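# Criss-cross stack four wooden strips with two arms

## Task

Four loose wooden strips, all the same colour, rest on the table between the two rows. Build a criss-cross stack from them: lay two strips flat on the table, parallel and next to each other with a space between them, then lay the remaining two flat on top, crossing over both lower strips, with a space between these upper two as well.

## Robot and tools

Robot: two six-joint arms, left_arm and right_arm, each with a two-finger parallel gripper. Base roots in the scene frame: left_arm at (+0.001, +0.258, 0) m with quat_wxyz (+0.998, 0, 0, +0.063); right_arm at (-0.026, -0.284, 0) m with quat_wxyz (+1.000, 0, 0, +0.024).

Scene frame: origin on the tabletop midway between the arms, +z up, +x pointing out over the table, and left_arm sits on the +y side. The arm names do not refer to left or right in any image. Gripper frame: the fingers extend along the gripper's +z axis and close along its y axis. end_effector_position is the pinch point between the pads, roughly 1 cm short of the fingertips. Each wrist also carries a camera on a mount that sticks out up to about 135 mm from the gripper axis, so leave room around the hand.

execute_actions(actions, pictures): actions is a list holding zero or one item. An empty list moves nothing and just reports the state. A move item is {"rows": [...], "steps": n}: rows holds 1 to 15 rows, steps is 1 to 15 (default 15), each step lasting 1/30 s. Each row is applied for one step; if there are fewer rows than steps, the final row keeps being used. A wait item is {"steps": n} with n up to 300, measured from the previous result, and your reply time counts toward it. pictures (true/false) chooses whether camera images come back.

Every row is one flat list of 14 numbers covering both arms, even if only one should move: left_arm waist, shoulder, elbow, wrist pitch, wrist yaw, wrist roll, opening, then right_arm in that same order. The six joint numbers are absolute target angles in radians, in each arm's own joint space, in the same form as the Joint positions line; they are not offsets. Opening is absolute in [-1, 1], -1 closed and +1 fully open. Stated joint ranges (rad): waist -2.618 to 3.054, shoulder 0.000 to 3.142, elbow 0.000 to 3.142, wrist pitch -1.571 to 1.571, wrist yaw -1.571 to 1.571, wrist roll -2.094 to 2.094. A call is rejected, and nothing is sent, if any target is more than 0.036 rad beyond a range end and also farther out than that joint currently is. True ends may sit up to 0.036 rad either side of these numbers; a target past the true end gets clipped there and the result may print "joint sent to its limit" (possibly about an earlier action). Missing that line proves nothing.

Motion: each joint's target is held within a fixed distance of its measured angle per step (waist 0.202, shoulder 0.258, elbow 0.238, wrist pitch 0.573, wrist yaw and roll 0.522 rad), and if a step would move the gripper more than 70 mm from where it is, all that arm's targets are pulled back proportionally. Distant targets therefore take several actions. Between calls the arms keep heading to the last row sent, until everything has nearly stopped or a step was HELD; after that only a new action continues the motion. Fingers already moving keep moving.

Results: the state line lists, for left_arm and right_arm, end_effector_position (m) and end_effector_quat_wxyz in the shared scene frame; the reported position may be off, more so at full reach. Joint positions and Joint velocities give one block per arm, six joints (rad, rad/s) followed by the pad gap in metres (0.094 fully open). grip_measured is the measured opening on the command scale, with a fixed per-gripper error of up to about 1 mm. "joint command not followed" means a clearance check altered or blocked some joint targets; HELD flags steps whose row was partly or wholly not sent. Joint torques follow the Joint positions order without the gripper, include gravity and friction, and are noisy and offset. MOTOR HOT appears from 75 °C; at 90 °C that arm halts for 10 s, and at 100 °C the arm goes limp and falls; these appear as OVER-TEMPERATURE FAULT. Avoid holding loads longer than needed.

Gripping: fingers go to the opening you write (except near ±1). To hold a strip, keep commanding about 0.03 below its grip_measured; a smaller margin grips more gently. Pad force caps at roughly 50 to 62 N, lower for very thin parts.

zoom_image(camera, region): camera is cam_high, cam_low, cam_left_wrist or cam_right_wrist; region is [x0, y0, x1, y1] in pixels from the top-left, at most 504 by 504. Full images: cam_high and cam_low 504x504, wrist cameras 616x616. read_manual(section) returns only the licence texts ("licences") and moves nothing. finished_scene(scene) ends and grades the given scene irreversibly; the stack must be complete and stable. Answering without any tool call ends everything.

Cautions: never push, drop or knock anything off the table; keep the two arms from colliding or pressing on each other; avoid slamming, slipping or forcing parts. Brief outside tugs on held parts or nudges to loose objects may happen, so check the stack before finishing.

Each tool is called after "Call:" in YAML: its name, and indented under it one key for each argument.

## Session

Call:
execute_actions:
  actions: []

Scene clock: 0.00 s of 5550.00 s.
left_arm: end_effector_position=(+0.4590, +0.3026, +0.1794) grip_measured=+1.000 end_effector_quat_wxyz=(+0.143, +0.381, +0.909, +0.095) | right_arm: end_effector_position=(+0.0818, -0.0254, +0.1593) grip_measured=+1.000 end_effector_quat_wxyz=(+0.408, -0.126, +0.832, +0.356)
Joint positions: left_arm=[-0.046  2.003  1.984 -1.209 -0.036  0.881  0.094] | right_arm=[ 1.496  0.733  0.387 -0.182  0.606  0.888  0.094]
Joint velocities: left_arm=[-0.007 -0.022  0.002  0.051  0.037 -0.022  0.   ] | right_arm=[ 0.017  0.012 -0.017  0.037  0.051 -0.007  0.   ]
Joint torques (N m, as the arm reports them, + toward a larger angle): no reading

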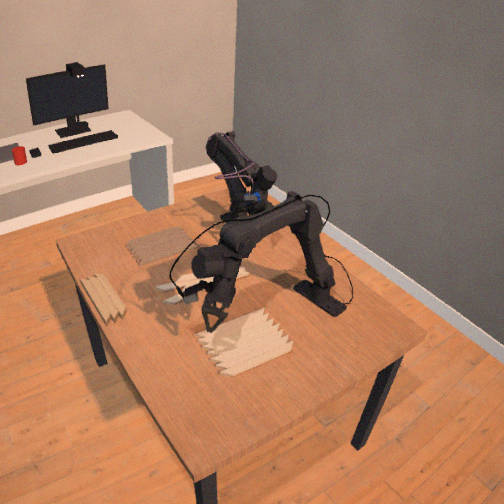

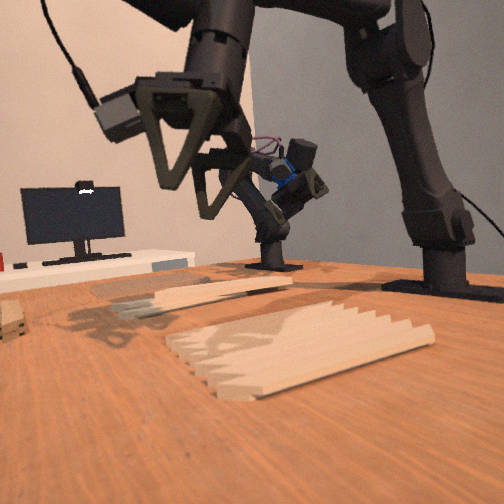

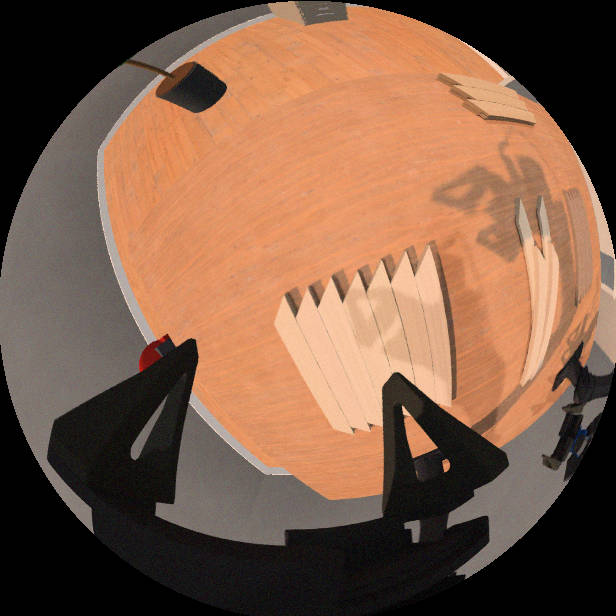

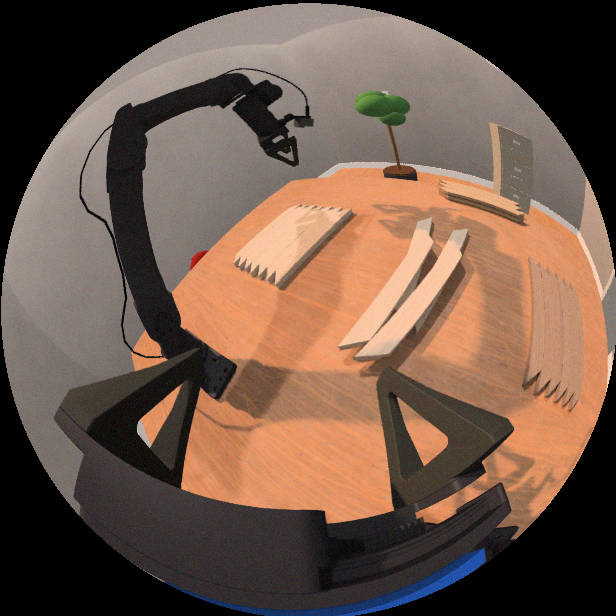

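Call:
execute_actions:
  actions:
    - {"rows":[[-0.3,1.85,1.7,-1.35,0,-0.5,0,0,0.6,0.5,-0.2,0,0,1]]}
  pictures: false

Call:
execute_actions:
  actions:
    - {"steps":20}
  pictures: false

Call:
execute_actions:
  actions:
    - {"rows":[[-0.85,1.98,1.6,-1.17,0,-0.72,0,0,0.6,0.5,-0.2,0,0,1]]}
  pictures: false

Call:
execute_actions:
  actions:
    - {"steps":12}

Scene clock: 4.40 s of 5550.00 s.
left_arm: end_effector_position=(+0.3625, +0.1929, +0.1400) grip_measured=+0.003 end_effector_quat_wxyz=(+0.032, -0.066, +0.997, -0.010) | right_arm: end_effector_position=(+0.2393, -0.1649, +0.2221) grip_measured=+1.000 end_effector_quat_wxyz=(+0.574, -0.148, +0.795, +0.130)
Joint positions: left_arm=[-0.306  1.876  1.705 -1.333  0.004 -0.312  0.047] | right_arm=[ 0.388  0.611  0.484 -0.186  0.026  0.047  0.094]
Joint velocities: left_arm=[ 0.139 -0.046 -0.002 -0.095 -0.066 -1.223  0.001] | right_arm=[-2.186  0.007 -0.007 -0.037  0.022 -0.315  0.   ]
Joint torques (N m, as the arm reports them, + toward a larger angle): left_arm=[ -0.21 -10.3    5.82   0.23  -0.04  -0.08] | right_arm=[ 0.77 -0.07  6.56  1.48 -0.14 -0.08]
Steps of this call (steps 1 to 90: nothing new was sent; then 0.90 s passed at rest; steps 91 to 105: all 15 steps of this action). Readings (joint positions):
91: left_arm=[-0.057 1.989 1.953 -1.197 -0.040 0.828] | right_arm=[1.455 0.718 0.396 -0.196 0.512 0.803]
92: left_arm=[-0.076 1.964 1.903 -1.201 -0.041 0.765] | right_arm=[1.382 0.690 0.410 -0.210 0.407 0.702]
94: left_arm=[-0.149 1.921 1.812 -1.234 -0.040 0.630] | right_arm=[1.230 0.639 0.447 -0.209 0.258 0.502]
98: left_arm=[-0.314 1.885 1.712 -1.305 -0.009 0.244] | right_arm=[0.925 0.611 0.484 -0.184 0.106 0.209]
105: the state above

Scene clock: 5.07 s of 5550.00 s.
left_arm: end_effector_position=(+0.3621, +0.1948, +0.1409) grip_measured=+0.003 end_effector_quat_wxyz=(+0.031, -0.156, +0.987, -0.013) | right_arm: end_effector_position=(+0.2646, -0.2699, +0.2220) grip_measured=+1.000 end_effector_quat_wxyz=(+0.588, -0.016, +0.809, +0.013)
Joint positions: left_arm=[-0.301  1.873  1.705 -1.335  0.004 -0.488  0.047] | right_arm=[ 0.004  0.611  0.484 -0.186  0.009  0.006  0.094]
Joint velocities: left_arm=[-0.007  0.002 -0.007 -0.022  0.037 -0.066  0.001] | right_arm=[ 0.002  0.002  0.002  0.022 -0.066  0.022  0.   ]
Joint torques (N m, as the arm reports them, + toward a larger angle): left_arm=[  0.01 -10.33   5.83   0.21  -0.05  -0.12] | right_arm=[-0.36 -0.07  6.68  1.47 -0.16 -0.08]
Steps of this call (steps 1 to 20: the robot went on to your last target). Readings (joint positions):
1: left_arm=[-0.303 1.875 1.705 -1.334 0.004 -0.348] | right_arm=[0.312 0.611 0.484 -0.186 0.022 0.039]
2: left_arm=[-0.302 1.873 1.705 -1.334 0.004 -0.377] | right_arm=[0.235 0.611 0.484 -0.186 0.018 0.032]
4: left_arm=[-0.301 1.873 1.705 -1.335 0.004 -0.418] | right_arm=[0.089 0.611 0.484 -0.186 0.016 0.023]
8: left_arm=[-0.301 1.873 1.705 -1.335 0.004 -0.461] | right_arm=[0.004 0.611 0.484 -0.186 0.018 0.014]
20: the state above

Scene clock: 5.57 s of 5550.00 s.
left_arm: end_effector_position=(+0.2697, -0.0071, +0.0695) grip_measured=+0.003 end_effector_quat_wxyz=(-0.010, +0.038, +0.999, -0.005) | right_arm: end_effector_position=(+0.2646, -0.2698, +0.2220) grip_measured=+1.000 end_effector_quat_wxyz=(+0.588, -0.016, +0.809, +0.014)
Joint positions: left_arm=[-0.899  2.004  1.604 -1.178  0.02  -0.696  0.047] | right_arm=[ 0.004  0.611  0.484 -0.186  0.008  0.006  0.094]
Joint velocities: left_arm=[ 0.222 -0.037 -0.017  0.007 -0.007 -0.081 -0.001] | right_arm=[-0.012 -0.017 -0.002 -0.022 -0.007  0.037  0.   ]
Joint torques (N m, as the arm reports them, + toward a larger angle): left_arm=[  2.33 -11.23   5.81   0.31  -0.2   -0.13] | right_arm=[-0.36 -0.07  6.67  1.47 -0.11 -0.05]
Steps of this call (steps 1 to 15: all 15 steps of this action). Readings (joint positions):
1: left_arm=[-0.315 1.876 1.695 -1.320 -0.003 -0.515] | right_arm=[0.004 0.611 0.484 -0.186 0.008 0.006]
2: left_arm=[-0.341 1.882 1.681 -1.299 -0.009 -0.543] | right_arm=[0.004 0.611 0.484 -0.186 0.008 0.006]
4: left_arm=[-0.427 1.914 1.654 -1.263 -0.011 -0.589] | right_arm=[0.004 0.611 0.484 -0.186 0.008 0.006]
8: left_arm=[-0.659 1.990 1.614 -1.206 -0.009 -0.653] | right_arm=[0.004 0.611 0.484 -0.186 0.008 0.006]
15: the state above

Scene clock: 5.97 s of 5550.00 s.
left_arm: end_effector_position=(+0.2845, +0.0086, +0.0699) grip_measured=+0.003 end_effector_quat_wxyz=(-0.005, +0.006, +1.000, -0.001) | right_arm: end_effector_position=(+0.2646, -0.2698, +0.2220) grip_measured=+1.000 end_effector_quat_wxyz=(+0.588, -0.016, +0.809, +0.014)
Joint positions: left_arm=[-0.847  2.003  1.604 -1.178  0.008 -0.709  0.047] | right_arm=[ 0.004  0.611  0.484 -0.186  0.008  0.006  0.094]
Joint velocities: left_arm=[-0.002  0.012 -0.007 -0.022 -0.007 -0.051 -0.001] | right_arm=[-0.012 -0.017 -0.007 -0.007 -0.022 -0.007  0.   ]
Joint torques (N m, as the arm reports them, + toward a larger angle): left_arm=[ -0.24 -11.25   5.76   0.31  -0.09  -0.13] | right_arm=[-0.37 -0.07  6.67  1.47 -0.11 -0.06]
Steps of this call (steps 1 to 12: the robot went on to your last target). Readings (joint positions):
1: left_arm=[-0.889 2.003 1.604 -1.178 0.020 -0.699] | right_arm=[0.004 0.611 0.484 -0.186 0.008 0.006]
2: left_arm=[-0.878 2.003 1.604 -1.178 0.018 -0.701] | right_arm=[0.004 0.611 0.484 -0.186 0.008 0.006]
4: left_arm=[-0.857 2.003 1.604 -1.178 0.013 -0.704] | right_arm=[0.004 0.611 0.484 -0.186 0.008 0.006]
8: left_arm=[-0.847 2.003 1.604 -1.178 0.008 -0.708] | right_arm=[0.004 0.611 0.484 -0.186 0.008 0.006]
12: the state above

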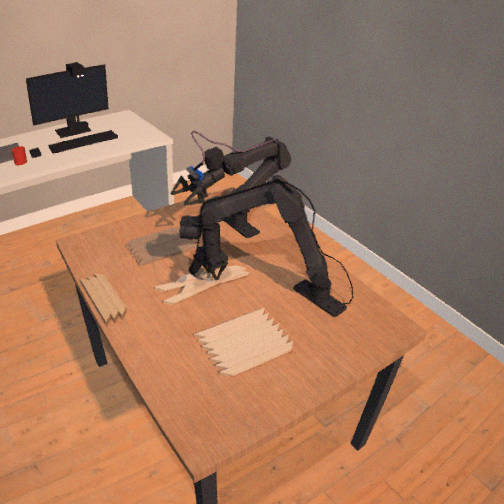

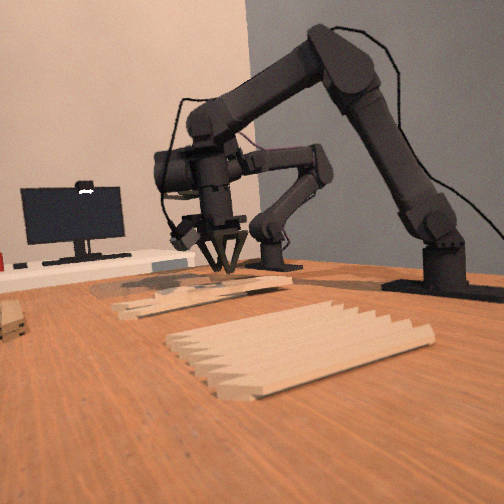

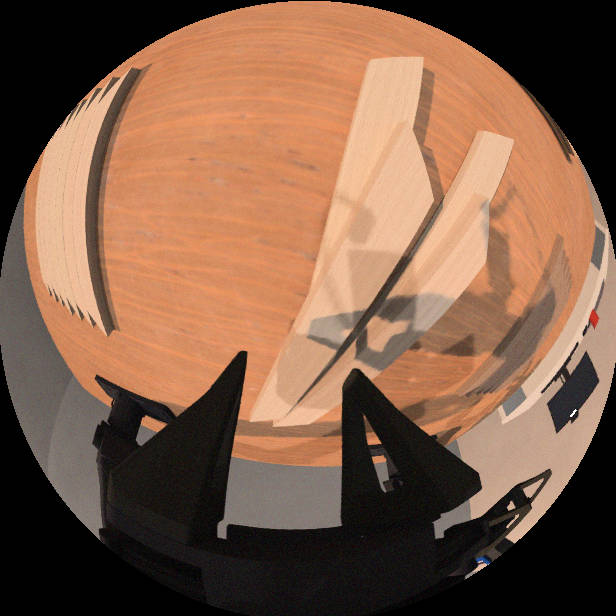

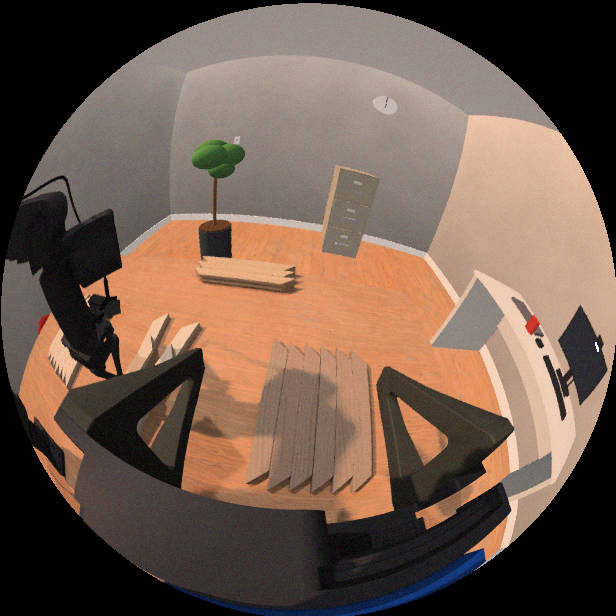

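Call:
execute_actions:
  actions:
    - {"rows":[[-0.844,2.11,1.735,-1.15,0,-0.5,-0.25,-0.4,0.6,0.5,-0.2,0,0,1]]}
  pictures: false

Call:
execute_actions:
  actions:
    - {"rows":[[-0.844,2.13,1.69,-1.115,0,-0.5,-0.25,-0.4,0.6,0.5,-0.2,0,0,1]]}

Scene clock: 9.60 s of 5550.00 s.
left_arm: end_effector_position=(+0.3085, -0.0125, +0.0553) grip_measured=-0.247 end_effector_quat_wxyz=(+0.004, +0.102, +0.995, -0.008) | right_arm: end_effector_position=(+0.2474, -0.3838, +0.2220) grip_measured=+1.000 end_effector_quat_wxyz=(+0.579, +0.144, +0.796, -0.103)
Joint positions: left_arm=[-0.847  2.116  1.714 -1.152  0.008 -0.517  0.035] | right_arm=[-0.396  0.611  0.484 -0.186  0.007  0.004  0.094]
Joint velocities: left_arm=[-0.012  0.007 -0.002  0.022  0.022 -0.007 -0.001] | right_arm=[ 0.002  0.012  0.002  0.022 -0.022 -0.022  0.   ]
Joint torques (N m, as the arm reports them, + toward a larger angle): left_arm=[  0.18 -10.96   8.01   0.3   -0.09   0.12] | right_arm=[-0.36 -0.07  6.67  1.47 -0.09 -0.04]
Steps of this call (steps 1 to 30: the robot went on to your last target; steps 31 to 90: nothing new was sent; then 0.13 s passed at rest; steps 91 to 105: all 15 steps of this action). Readings (joint positions):
91: left_arm=[-0.847 2.019 1.627 -1.194 0.008 -0.678] | right_arm=[-0.031 0.611 0.484 -0.186 -0.009 0.004]
92: left_arm=[-0.847 2.043 1.664 -1.195 0.008 -0.644] | right_arm=[-0.102 0.611 0.484 -0.186 -0.011 0.004]
94: left_arm=[-0.847 2.085 1.708 -1.165 0.008 -0.595] | right_arm=[-0.256 0.611 0.484 -0.186 -0.008 0.004]
98: left_arm=[-0.847 2.114 1.714 -1.152 0.008 -0.544] | right_arm=[-0.395 0.611 0.484 -0.186 0.007 0.004]
105: the state above

Scene clock: 10.10 s of 5550.00 s.
left_arm: end_effector_position=(+0.3092, -0.0131, +0.0474) grip_measured=-0.247 end_effector_quat_wxyz=(+0.003, +0.105, +0.994, -0.008) | right_arm: end_effector_position=(+0.2474, -0.3838, +0.2220) grip_measured=+1.000 end_effector_quat_wxyz=(+0.579, +0.144, +0.796, -0.103)
Joint positions: left_arm=[-0.847  2.127  1.699 -1.129  0.008 -0.51   0.035] | right_arm=[-0.396  0.611  0.484 -0.186  0.007  0.004  0.094]
Joint velocities: left_arm=[ 0.007 -0.012  0.007  0.066 -0.022 -0.037  0.   ] | right_arm=[ 0.002  0.002 -0.007 -0.066  0.022 -0.007  0.   ]
Joint torques (N m, as the arm reports them, + toward a larger angle): left_arm=[  0.17 -10.34   5.26   0.42  -0.09   0.11] | right_arm=[-0.35 -0.07  6.68  1.47 -0.1  -0.04]
Steps of this call (steps 1 to 15: all 15 steps of this action). Readings (joint positions):
1: left_arm=[-0.847 2.116 1.712 -1.149 0.008 -0.516] | right_arm=[-0.396 0.611 0.484 -0.186 0.007 0.004]
2: left_arm=[-0.847 2.116 1.709 -1.144 0.008 -0.514] | right_arm=[-0.396 0.611 0.484 -0.186 0.007 0.004]
4: left_arm=[-0.847 2.119 1.704 -1.138 0.008 -0.513] | right_arm=[-0.396 0.611 0.484 -0.186 0.007 0.004]
8: left_arm=[-0.847 2.126 1.700 -1.132 0.008 -0.511] | right_arm=[-0.396 0.611 0.484 -0.186 0.007 0.004]
15: the state above

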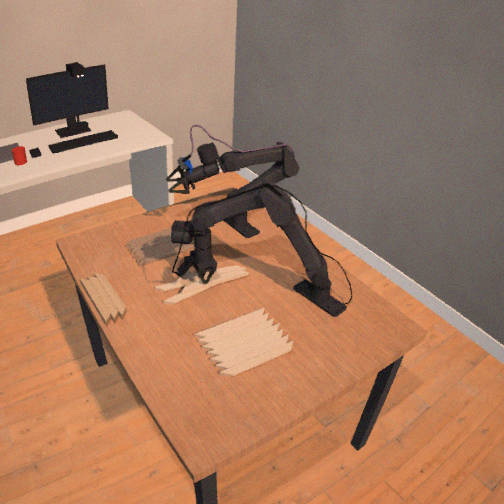

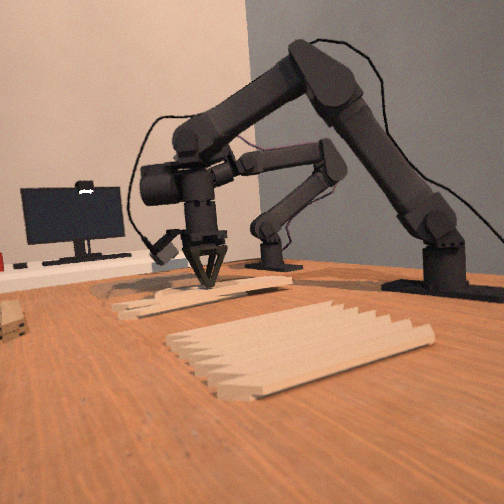

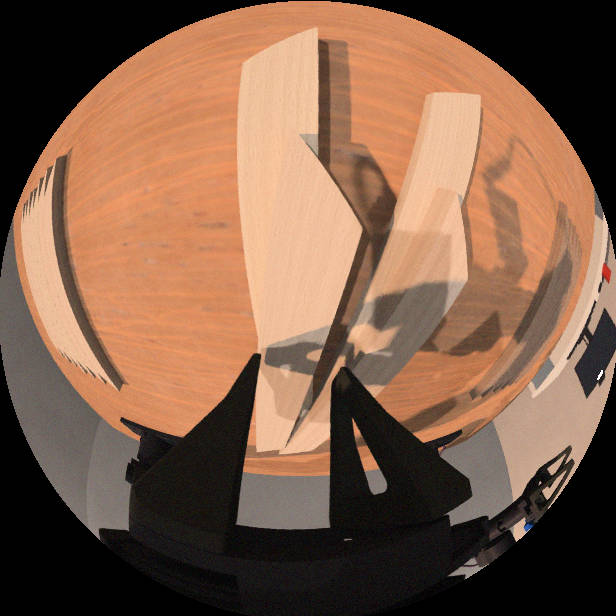

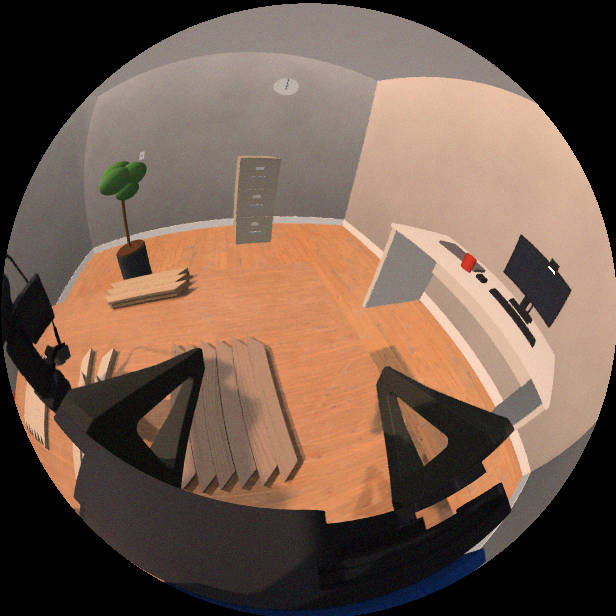

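Call:
execute_actions:
  actions:
    - {"rows":[[-0.82,2.13,1.69,-1.115,0,-0.5,-0.25,-0.4,0.6,0.5,-0.2,0,0,1]],"steps":10}
  pictures: false

Call:
execute_actions:
  actions:
    - {"rows":[[-0.82,2.135,1.655,-1.07,0,-0.5,-0.25,-0.4,0.6,0.5,-0.2,0,0,1]]}

Scene clock: 13.30 s of 5550.00 s.
left_arm: end_effector_position=(+0.3158, -0.0058, +0.0474) grip_measured=-0.247 end_effector_quat_wxyz=(+0.004, +0.093, +0.996, -0.008) | right_arm: end_effector_position=(+0.2474, -0.3838, +0.2220) grip_measured=+1.000 end_effector_quat_wxyz=(+0.579, +0.144, +0.796, -0.103)
Joint positions: left_arm=[-0.823  2.127  1.699 -1.128  0.008 -0.51   0.035] | right_arm=[-0.396  0.611  0.484 -0.186  0.007  0.004  0.094]
Joint velocities: left_arm=[-0.027 -0.012 -0.002  0.037 -0.007  0.022 -0.   ] | right_arm=[ 0.002 -0.002  0.007 -0.007 -0.095 -0.007  0.   ]
Joint torques (N m, as the arm reports them, + toward a larger angle): left_arm=[  0.12 -10.39   5.26   0.41  -0.09   0.11] | right_arm=[-0.34 -0.09  6.67  1.47 -0.1  -0.04]
Steps of this call (steps 1 to 15: the robot went on to your last target; steps 16 to 86: nothing new was sent; steps 87 to 96: all 10 steps of this action). Readings (joint positions):
87: left_arm=[-0.845 2.127 1.699 -1.128 0.008 -0.510] | right_arm=[-0.396 0.611 0.484 -0.186 0.007 0.004]
88: left_arm=[-0.843 2.127 1.699 -1.128 0.008 -0.510] | right_arm=[-0.396 0.611 0.484 -0.186 0.007 0.004]
90: left_arm=[-0.834 2.127 1.699 -1.128 0.008 -0.510] | right_arm=[-0.396 0.611 0.484 -0.186 0.007 0.004]
94: left_arm=[-0.823 2.127 1.699 -1.128 0.008 -0.510] | right_arm=[-0.396 0.611 0.484 -0.186 0.007 0.004]
96: the state above

Scene clock: 13.80 s of 5550.00 s.
left_arm: end_effector_position=(+0.3152, -0.0053, +0.0354) grip_measured=-0.247 end_effector_quat_wxyz=(+0.004, +0.093, +0.996, -0.007) | right_arm: end_effector_position=(+0.2474, -0.3838, +0.2220) grip_measured=+1.000 end_effector_quat_wxyz=(+0.579, +0.144, +0.796, -0.103)
Joint positions: left_arm=[-0.823  2.135  1.663 -1.084  0.008 -0.51   0.035] | right_arm=[-0.396  0.611  0.484 -0.186  0.007  0.004  0.094]
Joint velocities: left_arm=[-0.012 -0.012  0.002 -0.007  0.022  0.066  0.   ] | right_arm=[-0.007 -0.022  0.012 -0.022 -0.022 -0.022  0.   ]
Joint torques (N m, as the arm reports them, + toward a larger angle): left_arm=[  0.21 -10.59   5.32   0.37  -0.08   0.11] | right_arm=[-0.36 -0.06  6.68  1.47 -0.1  -0.03]
Steps of this call (steps 1 to 15: all 15 steps of this action). Readings (joint positions):
1: left_arm=[-0.823 2.127 1.693 -1.119 0.008 -0.510] | right_arm=[-0.396 0.611 0.484 -0.186 0.007 0.004]
2: left_arm=[-0.823 2.127 1.686 -1.110 0.008 -0.510] | right_arm=[-0.396 0.611 0.484 -0.186 0.007 0.004]
4: left_arm=[-0.823 2.130 1.671 -1.099 0.008 -0.510] | right_arm=[-0.396 0.611 0.484 -0.186 0.007 0.004]
8: left_arm=[-0.823 2.135 1.663 -1.091 0.008 -0.510] | right_arm=[-0.396 0.611 0.484 -0.186 0.007 0.004]
15: the state above

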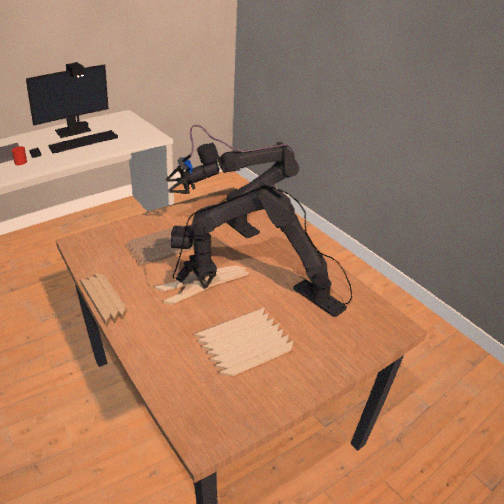

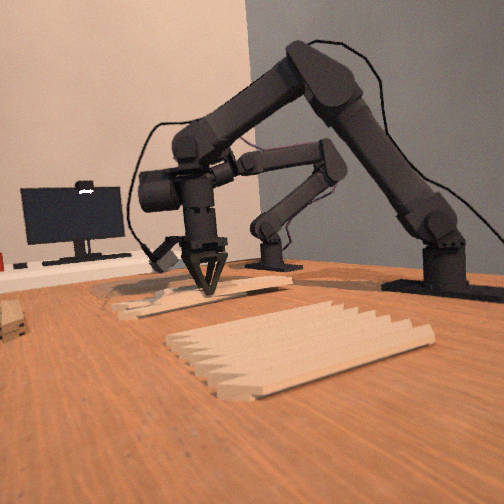

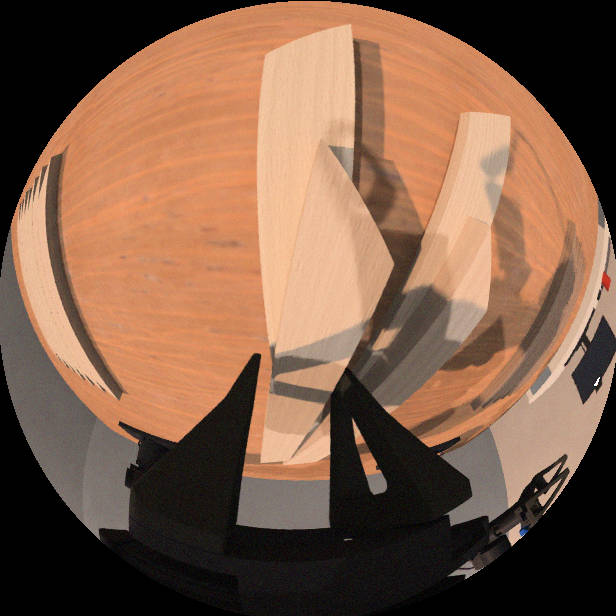

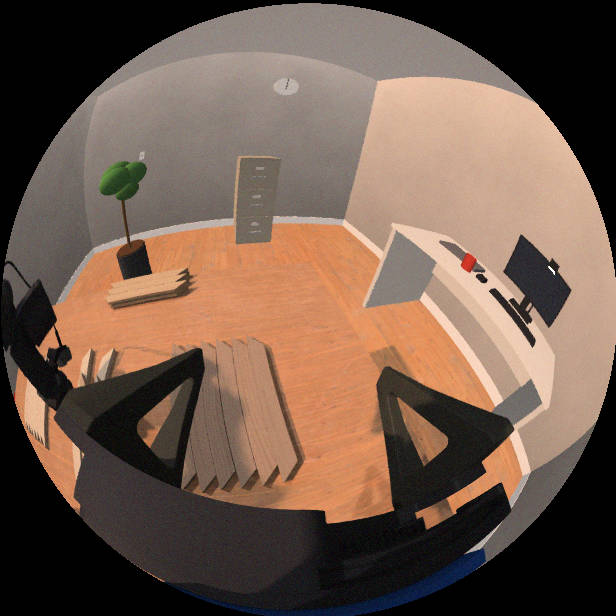

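Call:
execute_actions:
  actions:
    - {"rows":[[-0.82,2.135,1.64,-1.055,0,-0.5,-0.2,-0.4,0.6,0.5,-0.2,0,0,1]],"steps":12}
  pictures: false

Call:
execute_actions:
  actions:
    - {"rows":[[-0.82,2.135,1.64,-1.055,0,-0.5,-0.47,-0.4,0.6,0.5,-0.2,0,0,1]],"steps":12}
  pictures: false

Call:
execute_actions:
  actions:
    - {"rows":[[-0.82,2.08,1.75,-1.2,0,-0.5,-0.47,-0.4,0.6,0.5,-0.2,0,0,1]]}

Scene clock: 16.80 s of 5550.00 s.
left_arm: end_effector_position=(+0.3151, -0.0052, +0.0322) grip_measured=-0.203 end_effector_quat_wxyz=(+0.005, +0.093, +0.996, -0.008) | right_arm: end_effector_position=(+0.2474, -0.3838, +0.2220) grip_measured=+1.000 end_effector_quat_wxyz=(+0.579, +0.144, +0.796, -0.103)
Joint positions: left_arm=[-0.823  2.135  1.65  -1.069  0.008 -0.51   0.037] | right_arm=[-0.396  0.611  0.484 -0.186  0.007  0.004  0.094]
Joint velocities: left_arm=[-0.017 -0.017  0.002 -0.007 -0.022 -0.007 -0.   ] | right_arm=[-0.032  0.017  0.007  0.066  0.007  0.007  0.   ]
Joint torques (N m, as the arm reports them, + toward a larger angle): left_arm=[  0.2  -10.61   5.15   0.4   -0.08   0.12] | right_arm=[-0.35 -0.07  6.66  1.47 -0.1  -0.04]
Steps of this call (steps 1 to 15: the robot went on to your last target; steps 16 to 78: nothing new was sent; steps 79 to 90: all 12 steps of this action). Readings (joint positions):
79: left_arm=[-0.823 2.135 1.660 -1.080 0.008 -0.510] | right_arm=[-0.396 0.611 0.484 -0.186 0.007 0.004]
80: left_arm=[-0.823 2.135 1.658 -1.077 0.008 -0.510] | right_arm=[-0.396 0.611 0.484 -0.186 0.007 0.004]
82: left_arm=[-0.823 2.135 1.652 -1.073 0.008 -0.510] | right_arm=[-0.396 0.611 0.484 -0.186 0.007 0.004]
86: left_arm=[-0.823 2.135 1.650 -1.071 0.008 -0.510] | right_arm=[-0.396 0.611 0.484 -0.186 0.007 0.004]
90: the state above

Scene clock: 17.20 s of 5550.00 s.
left_arm: end_effector_position=(+0.3152, -0.0052, +0.0322) grip_measured=-0.443 end_effector_quat_wxyz=(+0.005, +0.094, +0.996, -0.008) | right_arm: end_effector_position=(+0.2474, -0.3838, +0.2220) grip_measured=+1.000 end_effector_quat_wxyz=(+0.579, +0.144, +0.796, -0.103)
Joint positions: left_arm=[-0.823  2.135  1.65  -1.068  0.007 -0.509  0.026] | right_arm=[-0.396  0.611  0.484 -0.186  0.007  0.004  0.094]
Joint velocities: left_arm=[ 0.007 -0.012 -0.022  0.037 -0.007 -0.007  0.   ] | right_arm=[ 0.022 -0.012 -0.002 -0.037  0.066 -0.066  0.   ]
Joint torques (N m, as the arm reports them, + toward a larger angle): left_arm=[  0.2  -10.58   5.16   0.41  -0.08   0.1 ] | right_arm=[-0.35 -0.07  6.68  1.47 -0.1  -0.04]
Steps of this call (steps 1 to 12: all 12 steps of this action). Readings (joint positions):
1: left_arm=[-0.823 2.135 1.650 -1.069 0.008 -0.510] | right_arm=[-0.396 0.611 0.484 -0.186 0.007 0.004]
2: left_arm=[-0.823 2.135 1.650 -1.068 0.007 -0.509] | right_arm=[-0.396 0.611 0.484 -0.186 0.007 0.004]
4: left_arm=[-0.823 2.135 1.650 -1.068 0.007 -0.509] | right_arm=[-0.396 0.611 0.484 -0.186 0.007 0.004]
8: left_arm=[-0.823 2.135 1.650 -1.068 0.007 -0.509] | right_arm=[-0.396 0.611 0.484 -0.186 0.007 0.004]
12: the state above

Scene clock: 17.70 s of 5550.00 s.
left_arm: end_effector_position=(+0.3154, -0.0054, +0.0704) grip_measured=-0.443 end_effector_quat_wxyz=(+0.013, +0.094, +0.995, -0.013) | right_arm: end_effector_position=(+0.2474, -0.3838, +0.2220) grip_measured=+1.000 end_effector_quat_wxyz=(+0.579, +0.144, +0.796, -0.103)
Joint positions: left_arm=[-0.823  2.09   1.734 -1.179  0.007 -0.509  0.026] | right_arm=[-0.396  0.611  0.484 -0.186  0.007  0.004  0.094]
Joint velocities: left_arm=[-0.002 -0.002  0.002 -0.007  0.007  0.037 -0.   ] | right_arm=[ 0.002 -0.012 -0.012 -0.066  0.022 -0.051  0.   ]
Joint torques (N m, as the arm reports them, + toward a larger angle): left_arm=[  0.2  -11.09   7.7    0.13  -0.08   0.1 ] | right_arm=[-0.34 -0.06  6.66  1.47 -0.1  -0.04]
Steps of this call (steps 1 to 15: all 15 steps of this action). Readings (joint positions):
1: left_arm=[-0.823 2.135 1.664 -1.088 0.007 -0.509] | right_arm=[-0.396 0.611 0.484 -0.186 0.007 0.004]
2: left_arm=[-0.823 2.135 1.681 -1.112 0.007 -0.509] | right_arm=[-0.396 0.611 0.484 -0.186 0.007 0.004]
4: left_arm=[-0.823 2.122 1.711 -1.138 0.007 -0.509] | right_arm=[-0.396 0.611 0.484 -0.186 0.007 0.004]
8: left_arm=[-0.823 2.092 1.733 -1.159 0.007 -0.509] | right_arm=[-0.396 0.611 0.484 -0.186 0.007 0.004]
15: the state above

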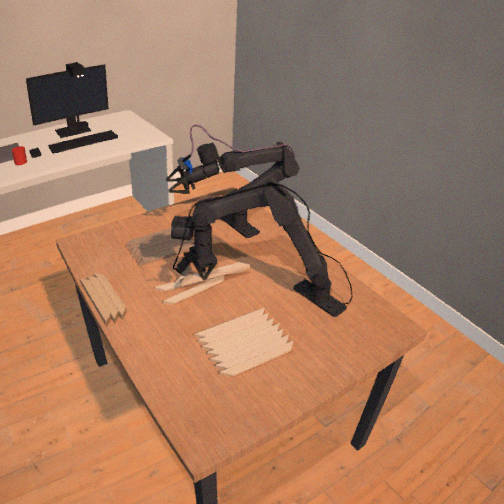

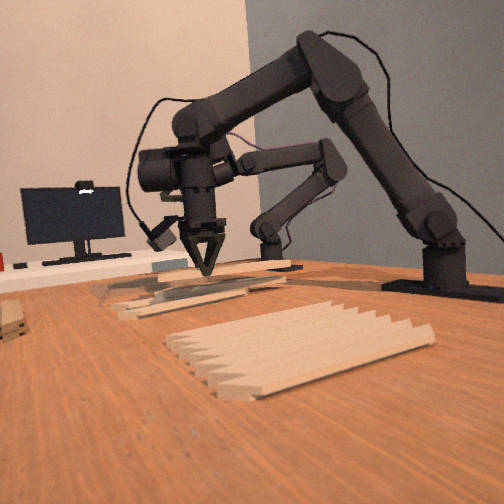

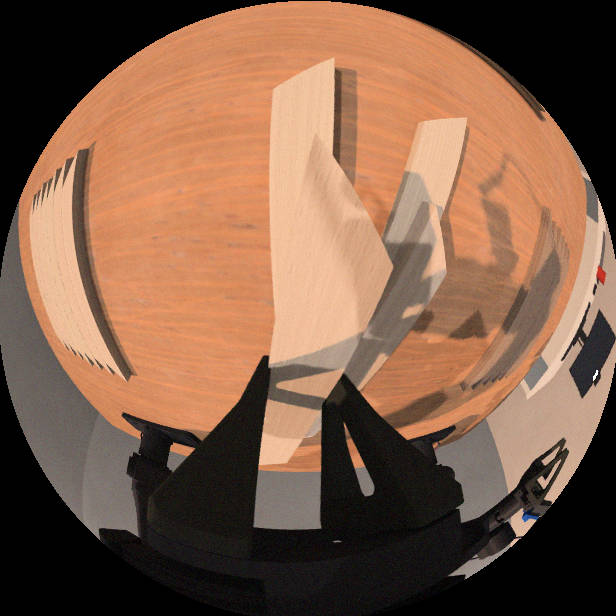

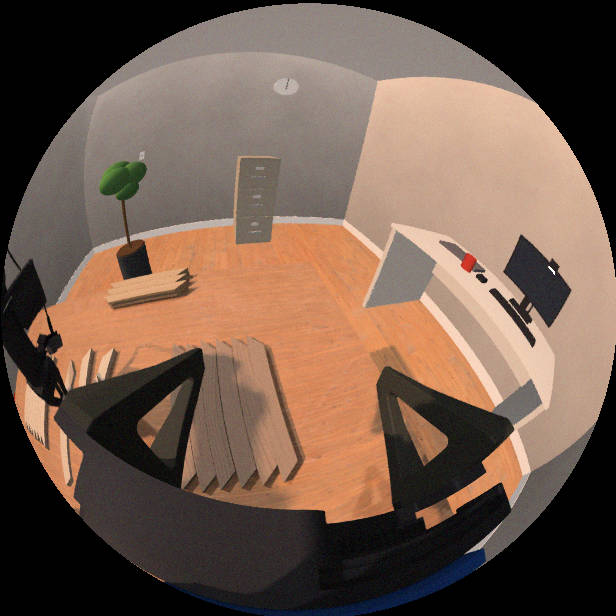

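Call:
execute_actions:
  actions:
    - {"rows":[[-0.56,2.09,1.75,-1.2,0,-0.36,-0.47,-0.4,0.6,0.5,-0.2,0,0,1]]}
  pictures: false

Call:
execute_actions:
  actions:
    - {"rows":[[-0.56,2.115,1.65,-1.07,0,-0.36,-0.47,-0.4,0.6,0.5,-0.2,0,0,1]],"steps":12}
  pictures: false

Call:
execute_actions:
  actions:
    - {"rows":[[-0.56,2.15,1.61,-1.01,0,-0.36,-0.47,-0.4,0.6,0.5,-0.2,0,0,1]],"steps":12}
  pictures: false

Call:
execute_actions:
  actions:
    - {"rows":[[-0.56,2.15,1.61,-1.01,0,-0.36,-0.15,-0.4,0.6,0.5,-0.2,0,0,1]],"steps":8}
  pictures: false

Call:
execute_actions:
  actions:
    - {"rows":[[-0.56,2.08,1.75,-1.2,0,-0.36,-0.15,-0.4,0.6,0.5,-0.2,0,0,1]],"steps":10}
  pictures: false

Call:
execute_actions:
  actions:
    - {"rows":[[-0.925,2.09,1.75,-1.2,0,-0.59,-0.15,-0.4,0.6,0.5,-0.2,0,0,1]]}
  pictures: false

Call:
execute_actions:
  actions:
    - {"rows":[[-0.925,2.12,1.69,-1.115,0,-0.59,-0.15,-0.4,0.6,0.5,-0.2,0,0,1]]}

Scene clock: 26.67 s of 5550.00 s.
left_arm: end_effector_position=(+0.3735, +0.0910, +0.0643) grip_measured=-0.443 end_effector_quat_wxyz=(+0.009, +0.026, +1.000, -0.000) | right_arm: end_effector_position=(+0.2474, -0.3838, +0.2220) grip_measured=+1.000 end_effector_quat_wxyz=(+0.579, +0.144, +0.796, -0.103)
Joint positions: left_arm=[-0.554  2.105  1.734 -1.183 -0.006 -0.376  0.026] | right_arm=[-0.396  0.611  0.484 -0.186  0.007  0.004  0.094]
Joint velocities: left_arm=[-0.237 -0.007 -0.012 -0.037  0.066  0.051 -0.001] | right_arm=[ 0.007  0.022 -0.007  0.022  0.007 -0.007  0.   ]
Joint torques (N m, as the arm reports them, + toward a larger angle): left_arm=[  0.46 -11.53   7.61   0.08  -0.06   0.1 ] | right_arm=[-0.34 -0.06  6.67  1.47 -0.1  -0.04]
Steps of this call (steps 1 to 15: the robot went on to your last target; steps 16 to 90: nothing new was sent; then 5.47 s passed at rest; steps 91 to 105: all 15 steps of this action). Readings (joint positions):
91: left_arm=[-0.799 2.105 1.734 -1.183 0.005 -0.489] | right_arm=[-0.396 0.611 0.484 -0.186 0.007 0.004]
92: left_arm=[-0.773 2.105 1.734 -1.183 0.014 -0.468] | right_arm=[-0.396 0.611 0.484 -0.186 0.007 0.004]
94: left_arm=[-0.685 2.105 1.734 -1.183 0.018 -0.436] | right_arm=[-0.396 0.611 0.484 -0.186 0.007 0.004]
98: left_arm=[-0.526 2.105 1.734 -1.183 -0.004 -0.398] | right_arm=[-0.396 0.611 0.484 -0.186 0.007 0.004]
105: the state above

Scene clock: 27.07 s of 5550.00 s.
left_arm: end_effector_position=(+0.3668, +0.0881, +0.0380) grip_measured=-0.443 end_effector_quat_wxyz=(-0.001, +0.034, +0.999, -0.000) | right_arm: end_effector_position=(+0.2474, -0.3838, +0.2220) grip_measured=+1.000 end_effector_quat_wxyz=(+0.579, +0.144, +0.796, -0.103)
Joint positions: left_arm=[-0.564  2.123  1.655 -1.105  0.001 -0.37   0.026] | right_arm=[-0.396  0.611  0.484 -0.186  0.007  0.004  0.094]
Joint velocities: left_arm=[ 0.007 -0.007 -0.002 -0.022  0.081  0.007  0.   ] | right_arm=[ 0.002 -0.007 -0.002  0.007 -0.022 -0.037  0.   ]
Joint torques (N m, as the arm reports them, + toward a larger angle): left_arm=[  0.23 -11.04   5.59   0.6   -0.02   0.11] | right_arm=[-0.35 -0.07  6.67  1.47 -0.1  -0.04]
Steps of this call (steps 1 to 12: all 12 steps of this action). Readings (joint positions):
1: left_arm=[-0.560 2.103 1.719 -1.165 -0.004 -0.375] | right_arm=[-0.396 0.611 0.484 -0.186 0.007 0.004]
2: left_arm=[-0.563 2.102 1.701 -1.143 -0.003 -0.374] | right_arm=[-0.396 0.611 0.484 -0.186 0.007 0.004]
4: left_arm=[-0.564 2.108 1.672 -1.120 -0.001 -0.372] | right_arm=[-0.396 0.611 0.484 -0.186 0.007 0.004]
8: left_arm=[-0.564 2.123 1.655 -1.106 -0.000 -0.371] | right_arm=[-0.396 0.611 0.484 -0.186 0.007 0.004]
12: the state above

Scene clock: 27.47 s of 5550.00 s.
left_arm: end_effector_position=(+0.3685, +0.0866, +0.0206) grip_measured=-0.443 end_effector_quat_wxyz=(-0.001, +0.034, +0.999, -0.002) | right_arm: end_effector_position=(+0.2474, -0.3838, +0.2220) grip_measured=+1.000 end_effector_quat_wxyz=(+0.579, +0.144, +0.796, -0.103)
Joint positions: left_arm=[-0.564  2.146  1.621 -1.045  0.005 -0.369  0.026] | right_arm=[-0.396  0.611  0.484 -0.186  0.007  0.004  0.094]
Joint velocities: left_arm=[ 0.007 -0.007 -0.022 -0.022 -0.051  0.007  0.001] | right_arm=[-0.007  0.002 -0.002  0.007 -0.022  0.007  0.   ]
Joint torques (N m, as the arm reports them, + toward a larger angle): left_arm=[  0.23 -10.32   4.97   0.62  -0.05   0.1 ] | right_arm=[-0.33 -0.06  6.68  1.47 -0.1  -0.04]
Steps of this call (steps 1 to 12: all 12 steps of this action). Readings (joint positions):
1: left_arm=[-0.564 2.124 1.648 -1.096 0.002 -0.369] | right_arm=[-0.396 0.611 0.484 -0.186 0.007 0.004]
2: left_arm=[-0.564 2.124 1.641 -1.085 0.002 -0.369] | right_arm=[-0.396 0.611 0.484 -0.186 0.007 0.004]
4: left_arm=[-0.564 2.133 1.629 -1.065 0.002 -0.369] | right_arm=[-0.396 0.611 0.484 -0.186 0.007 0.004]
8: left_arm=[-0.564 2.146 1.622 -1.046 0.004 -0.369] | right_arm=[-0.396 0.611 0.484 -0.186 0.007 0.004]
12: the state above

Scene clock: 27.73 s of 5550.00 s.
left_arm: end_effector_position=(+0.3726, +0.0847, +0.0206) grip_measured=-0.153 end_effector_quat_wxyz=(+0.007, +0.034, +0.999, -0.006) | right_arm: end_effector_position=(+0.2474, -0.3838, +0.2220) grip_measured=+1.000 end_effector_quat_wxyz=(+0.579, +0.144, +0.796, -0.103)
Joint positions: left_arm=[-0.564  2.146  1.621 -1.027  0.005 -0.369  0.04 ] | right_arm=[-0.396  0.611  0.484 -0.186  0.007  0.004  0.094]
Joint velocities: left_arm=[-0.012  0.002 -0.002  0.095  0.007 -0.051 -0.   ] | right_arm=[-0.027  0.027 -0.012  0.007 -0.022 -0.022  0.   ]
Joint torques (N m, as the arm reports them, + toward a larger angle): left_arm=[  0.22 -10.35   5.01   0.38  -0.05   0.11] | right_arm=[-0.35 -0.06  6.66  1.47 -0.1  -0.04]
Steps of this call (steps 1 to 8: all 8 steps of this action). Readings (joint positions):
1: left_arm=[-0.564 2.146 1.621 -1.044 0.005 -0.369] | right_arm=[-0.396 0.611 0.484 -0.186 0.007 0.004]
2: left_arm=[-0.564 2.146 1.621 -1.040 0.005 -0.369] | right_arm=[-0.396 0.611 0.484 -0.186 0.007 0.004]
4: left_arm=[-0.564 2.146 1.621 -1.033 0.005 -0.369] | right_arm=[-0.396 0.611 0.484 -0.186 0.007 0.004]
8: the state above

Scene clock: 28.07 s of 5550.00 s.
left_arm: end_effector_position=(+0.3781, +0.0822, +0.0758) grip_measured=-0.153 end_effector_quat_wxyz=(+0.030, +0.034, +0.999, -0.015) | right_arm: end_effector_position=(+0.2474, -0.3838, +0.2220) grip_measured=+1.000 end_effector_quat_wxyz=(+0.579, +0.144, +0.796, -0.103)
Joint positions: left_arm=[-0.564  2.08   1.738 -1.162  0.005 -0.369  0.04 ] | right_arm=[-0.396  0.611  0.484 -0.186  0.007  0.004  0.094]
Joint velocities: left_arm=[ 0.007 -0.002  0.002 -0.183  0.007  0.007 -0.001] | right_arm=[ 0.012 -0.027 -0.007 -0.037  0.022 -0.007  0.   ]
Joint torques (N m, as the arm reports them, + toward a larger angle): left_arm=[  0.21 -10.37   7.3    0.19  -0.05   0.1 ] | right_arm=[-0.35 -0.06  6.68  1.47 -0.1  -0.04]
Steps of this call (steps 1 to 10: all 10 steps of this action). Readings (joint positions):
1: left_arm=[-0.564 2.147 1.641 -1.056 0.005 -0.369] | right_arm=[-0.396 0.611 0.484 -0.186 0.007 0.004]
2: left_arm=[-0.564 2.147 1.665 -1.089 0.005 -0.369] | right_arm=[-0.396 0.611 0.484 -0.186 0.007 0.004]
4: left_arm=[-0.564 2.128 1.706 -1.123 0.005 -0.369] | right_arm=[-0.396 0.611 0.484 -0.186 0.007 0.004]
8: left_arm=[-0.564 2.084 1.737 -1.152 0.005 -0.369] | right_arm=[-0.396 0.611 0.484 -0.186 0.007 0.004]
10: the state above

Scene clock: 28.57 s of 5550.00 s.
left_arm: end_effector_position=(+0.2801, -0.0434, +0.0710) grip_measured=-0.153 end_effector_quat_wxyz=(+0.009, +0.125, +0.992, -0.018) | right_arm: end_effector_position=(+0.2474, -0.3838, +0.2220) grip_measured=+1.000 end_effector_quat_wxyz=(+0.579, +0.144, +0.796, -0.103)
Joint positions: left_arm=[-0.946  2.091  1.738 -1.181  0.016 -0.57   0.04 ] | right_arm=[-0.396  0.611  0.484 -0.186  0.007  0.004  0.094]
Joint velocities: left_arm=[ 0.339 -0.017 -0.002  0.007  0.007 -0.139  0.   ] | right_arm=[-0.012  0.012 -0.002  0.022  0.007 -0.007  0.   ]
Joint torques (N m, as the arm reports them, + toward a larger angle): left_arm=[ -0.02 -10.52   7.27   0.13  -0.07  -0.1 ] | right_arm=[-0.33 -0.07  6.68  1.47 -0.1  -0.04]
Steps of this call (steps 1 to 15: all 15 steps of this action). Readings (joint positions):
1: left_arm=[-0.578 2.081 1.738 -1.166 -0.003 -0.400] | right_arm=[-0.396 0.611 0.484 -0.186 0.007 0.004]
2: left_arm=[-0.604 2.082 1.738 -1.170 -0.011 -0.431] | right_arm=[-0.396 0.611 0.484 -0.186 0.007 0.004]
4: left_arm=[-0.694 2.086 1.738 -1.171 -0.013 -0.477] | right_arm=[-0.396 0.611 0.484 -0.186 0.007 0.004]
8: left_arm=[-0.912 2.091 1.738 -1.171 -0.001 -0.535] | right_arm=[-0.396 0.611 0.484 -0.186 0.007 0.004]
15: the state above

Scene clock: 29.07 s of 5550.00 s.
left_arm: end_effector_position=(+0.2877, -0.0340, +0.0475) grip_measured=-0.153 end_effector_quat_wxyz=(+0.002, +0.107, +0.994, -0.007) | right_arm: end_effector_position=(+0.2474, -0.3838, +0.2220) grip_measured=+1.000 end_effector_quat_wxyz=(+0.579, +0.144, +0.796, -0.103)
Joint positions: left_arm=[-0.921  2.124  1.696 -1.13   0.007 -0.58   0.04 ] | right_arm=[-0.396  0.611  0.484 -0.186  0.007  0.004  0.094]
Joint velocities: left_arm=[-0.017 -0.002  0.002  0.081  0.051  0.037 -0.001] | right_arm=[ 0.012 -0.012  0.002 -0.037 -0.081  0.022  0.   ]
Joint torques (N m, as the arm reports them, + toward a larger angle): left_arm=[ -0.33 -10.91   5.54   0.4   -0.07  -0.12] | right_arm=[-0.34 -0.07  6.67  1.47 -0.1  -0.04]
Steps of this call (steps 1 to 15: all 15 steps of this action). Readings (joint positions):
1: left_arm=[-0.936 2.092 1.731 -1.172 0.013 -0.572] | right_arm=[-0.396 0.611 0.484 -0.186 0.007 0.004]
2: left_arm=[-0.928 2.092 1.723 -1.161 0.011 -0.574] | right_arm=[-0.396 0.611 0.484 -0.186 0.007 0.004]
4: left_arm=[-0.920 2.103 1.709 -1.148 0.008 -0.576] | right_arm=[-0.396 0.611 0.484 -0.186 0.007 0.004]
8: left_arm=[-0.921 2.123 1.696 -1.138 0.007 -0.578] | right_arm=[-0.396 0.611 0.484 -0.186 0.007 0.004]
15: the state above

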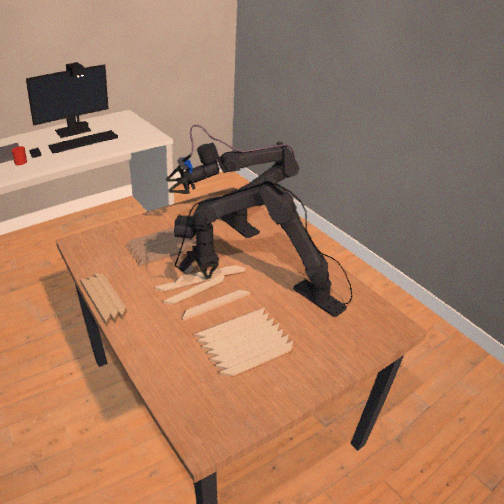

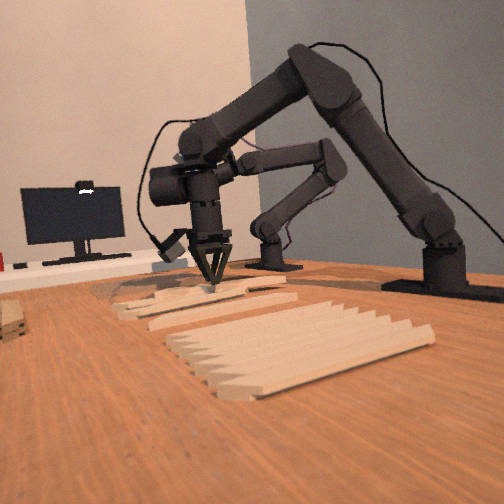

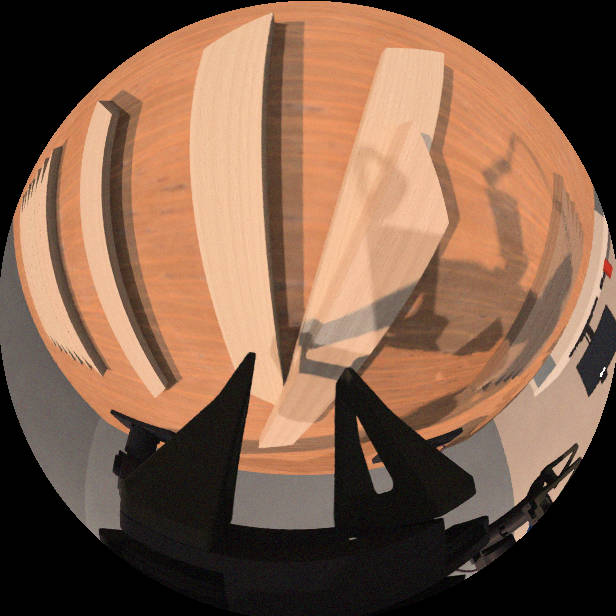

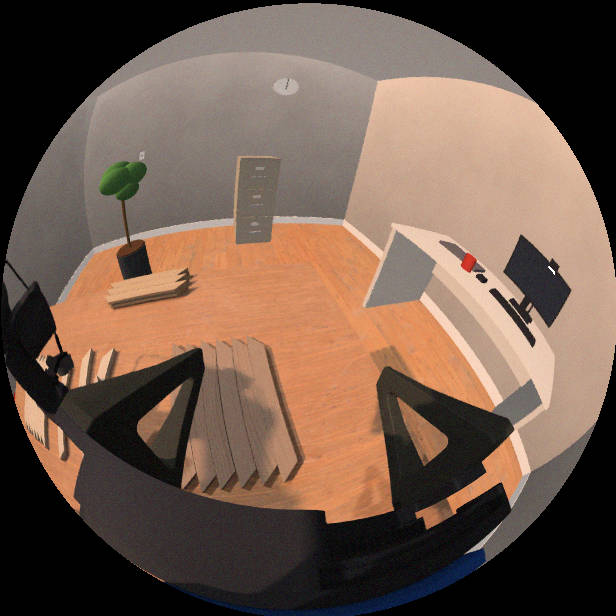

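Call:
execute_actions:
  actions:
    - {"rows":[[-0.935,2.18,1.79,-1.15,0,-0.57,-0.15,-0.4,0.6,0.5,-0.2,0,0,1]]}
  pictures: false

Call:
execute_actions:
  actions:
    - {"rows":[[-0.935,2.195,1.735,-1.095,0,-0.57,-0.15,-0.4,0.6,0.5,-0.2,0,0,1]]}

Scene clock: 36.93 s of 5550.00 s.
left_arm: end_effector_position=(+0.2956, -0.0466, +0.0444) grip_measured=-0.153 end_effector_quat_wxyz=(+0.006, +0.111, +0.994, -0.009) | right_arm: end_effector_position=(+0.2474, -0.3838, +0.2220) grip_measured=+1.000 end_effector_quat_wxyz=(+0.579, +0.144, +0.796, -0.103)
Joint positions: left_arm=[-0.928  2.177  1.767 -1.14   0.007 -0.58   0.04 ] | right_arm=[-0.396  0.611  0.484 -0.186  0.007  0.004  0.094]
Joint velocities: left_arm=[ 0.007 -0.002 -0.012 -0.022  0.051 -0.051  0.001] | right_arm=[-0.007  0.012 -0.012  0.081 -0.007 -0.022  0.   ]
Joint torques (N m, as the arm reports them, + toward a larger angle): left_arm=[ -0.49 -10.86   8.18   0.18  -0.08   0.11] | right_arm=[-0.35 -0.08  6.66  1.47 -0.1  -0.04]
Steps of this call (steps 1 to 15: the robot went on to your last target; steps 16 to 90: nothing new was sent; then 4.37 s passed at rest; steps 91 to 105: all 15 steps of this action). Readings (joint positions):
91: left_arm=[-0.921 2.133 1.711 -1.140 0.007 -0.580] | right_arm=[-0.396 0.611 0.484 -0.186 0.007 0.004]
92: left_arm=[-0.922 2.147 1.734 -1.146 0.007 -0.580] | right_arm=[-0.396 0.611 0.484 -0.186 0.007 0.004]
94: left_arm=[-0.924 2.167 1.762 -1.141 0.007 -0.580] | right_arm=[-0.396 0.611 0.484 -0.186 0.007 0.004]
98: left_arm=[-0.928 2.177 1.767 -1.140 0.007 -0.580] | right_arm=[-0.396 0.611 0.484 -0.186 0.007 0.004]
105: the state above

Scene clock: 37.43 s of 5550.00 s.
left_arm: end_effector_position=(+0.2955, -0.0465, +0.0323) grip_measured=-0.153 end_effector_quat_wxyz=(+0.003, +0.111, +0.994, -0.007) | right_arm: end_effector_position=(+0.2474, -0.3838, +0.2220) grip_measured=+1.000 end_effector_quat_wxyz=(+0.579, +0.144, +0.796, -0.103)
Joint positions: left_arm=[-0.928  2.193  1.744 -1.108  0.007 -0.58   0.04 ] | right_arm=[-0.396  0.611  0.484 -0.186  0.007  0.004  0.094]
Joint velocities: left_arm=[ 0.002  0.007  0.002 -0.007 -0.007 -0.037 -0.001] | right_arm=[-0.017  0.002 -0.007 -0.037 -0.081 -0.051  0.   ]
Joint torques (N m, as the arm reports them, + toward a larger angle): left_arm=[ -0.48 -10.99   5.27   0.4   -0.08   0.11] | right_arm=[-0.35 -0.06  6.67  1.47 -0.1  -0.04]
Steps of this call (steps 1 to 15: all 15 steps of this action). Readings (joint positions):
1: left_arm=[-0.928 2.177 1.763 -1.135 0.007 -0.580] | right_arm=[-0.396 0.611 0.484 -0.186 0.007 0.004]
2: left_arm=[-0.928 2.177 1.758 -1.128 0.007 -0.580] | right_arm=[-0.396 0.611 0.484 -0.186 0.007 0.004]
4: left_arm=[-0.928 2.182 1.751 -1.120 0.007 -0.580] | right_arm=[-0.396 0.611 0.484 -0.186 0.007 0.004]
8: left_arm=[-0.928 2.192 1.744 -1.112 0.007 -0.580] | right_arm=[-0.396 0.611 0.484 -0.186 0.007 0.004]
15: the state above

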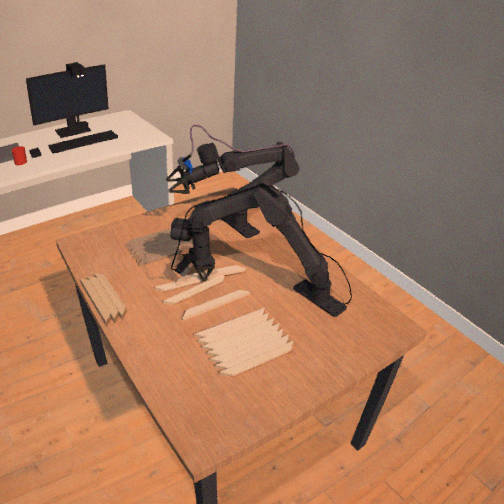

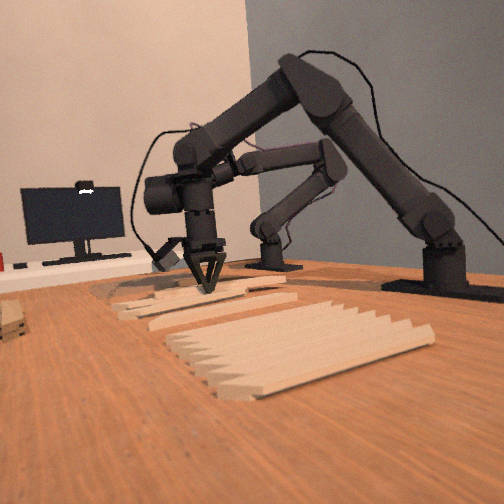

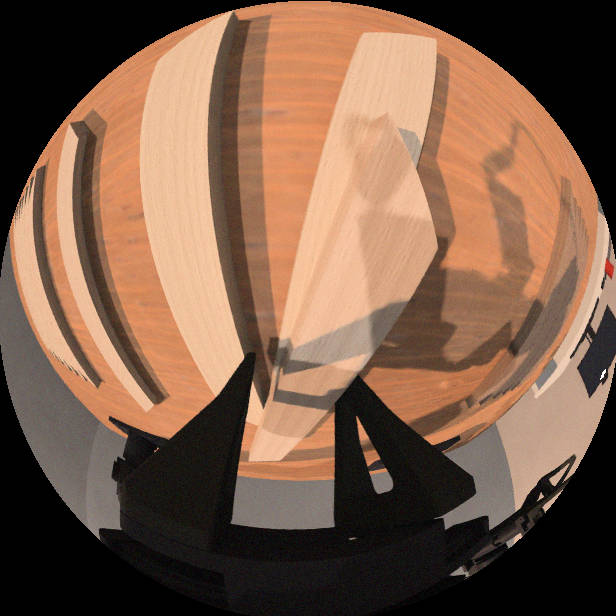

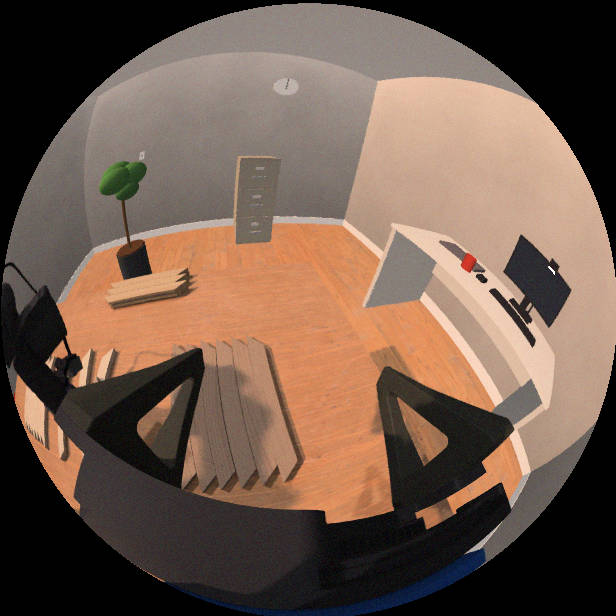

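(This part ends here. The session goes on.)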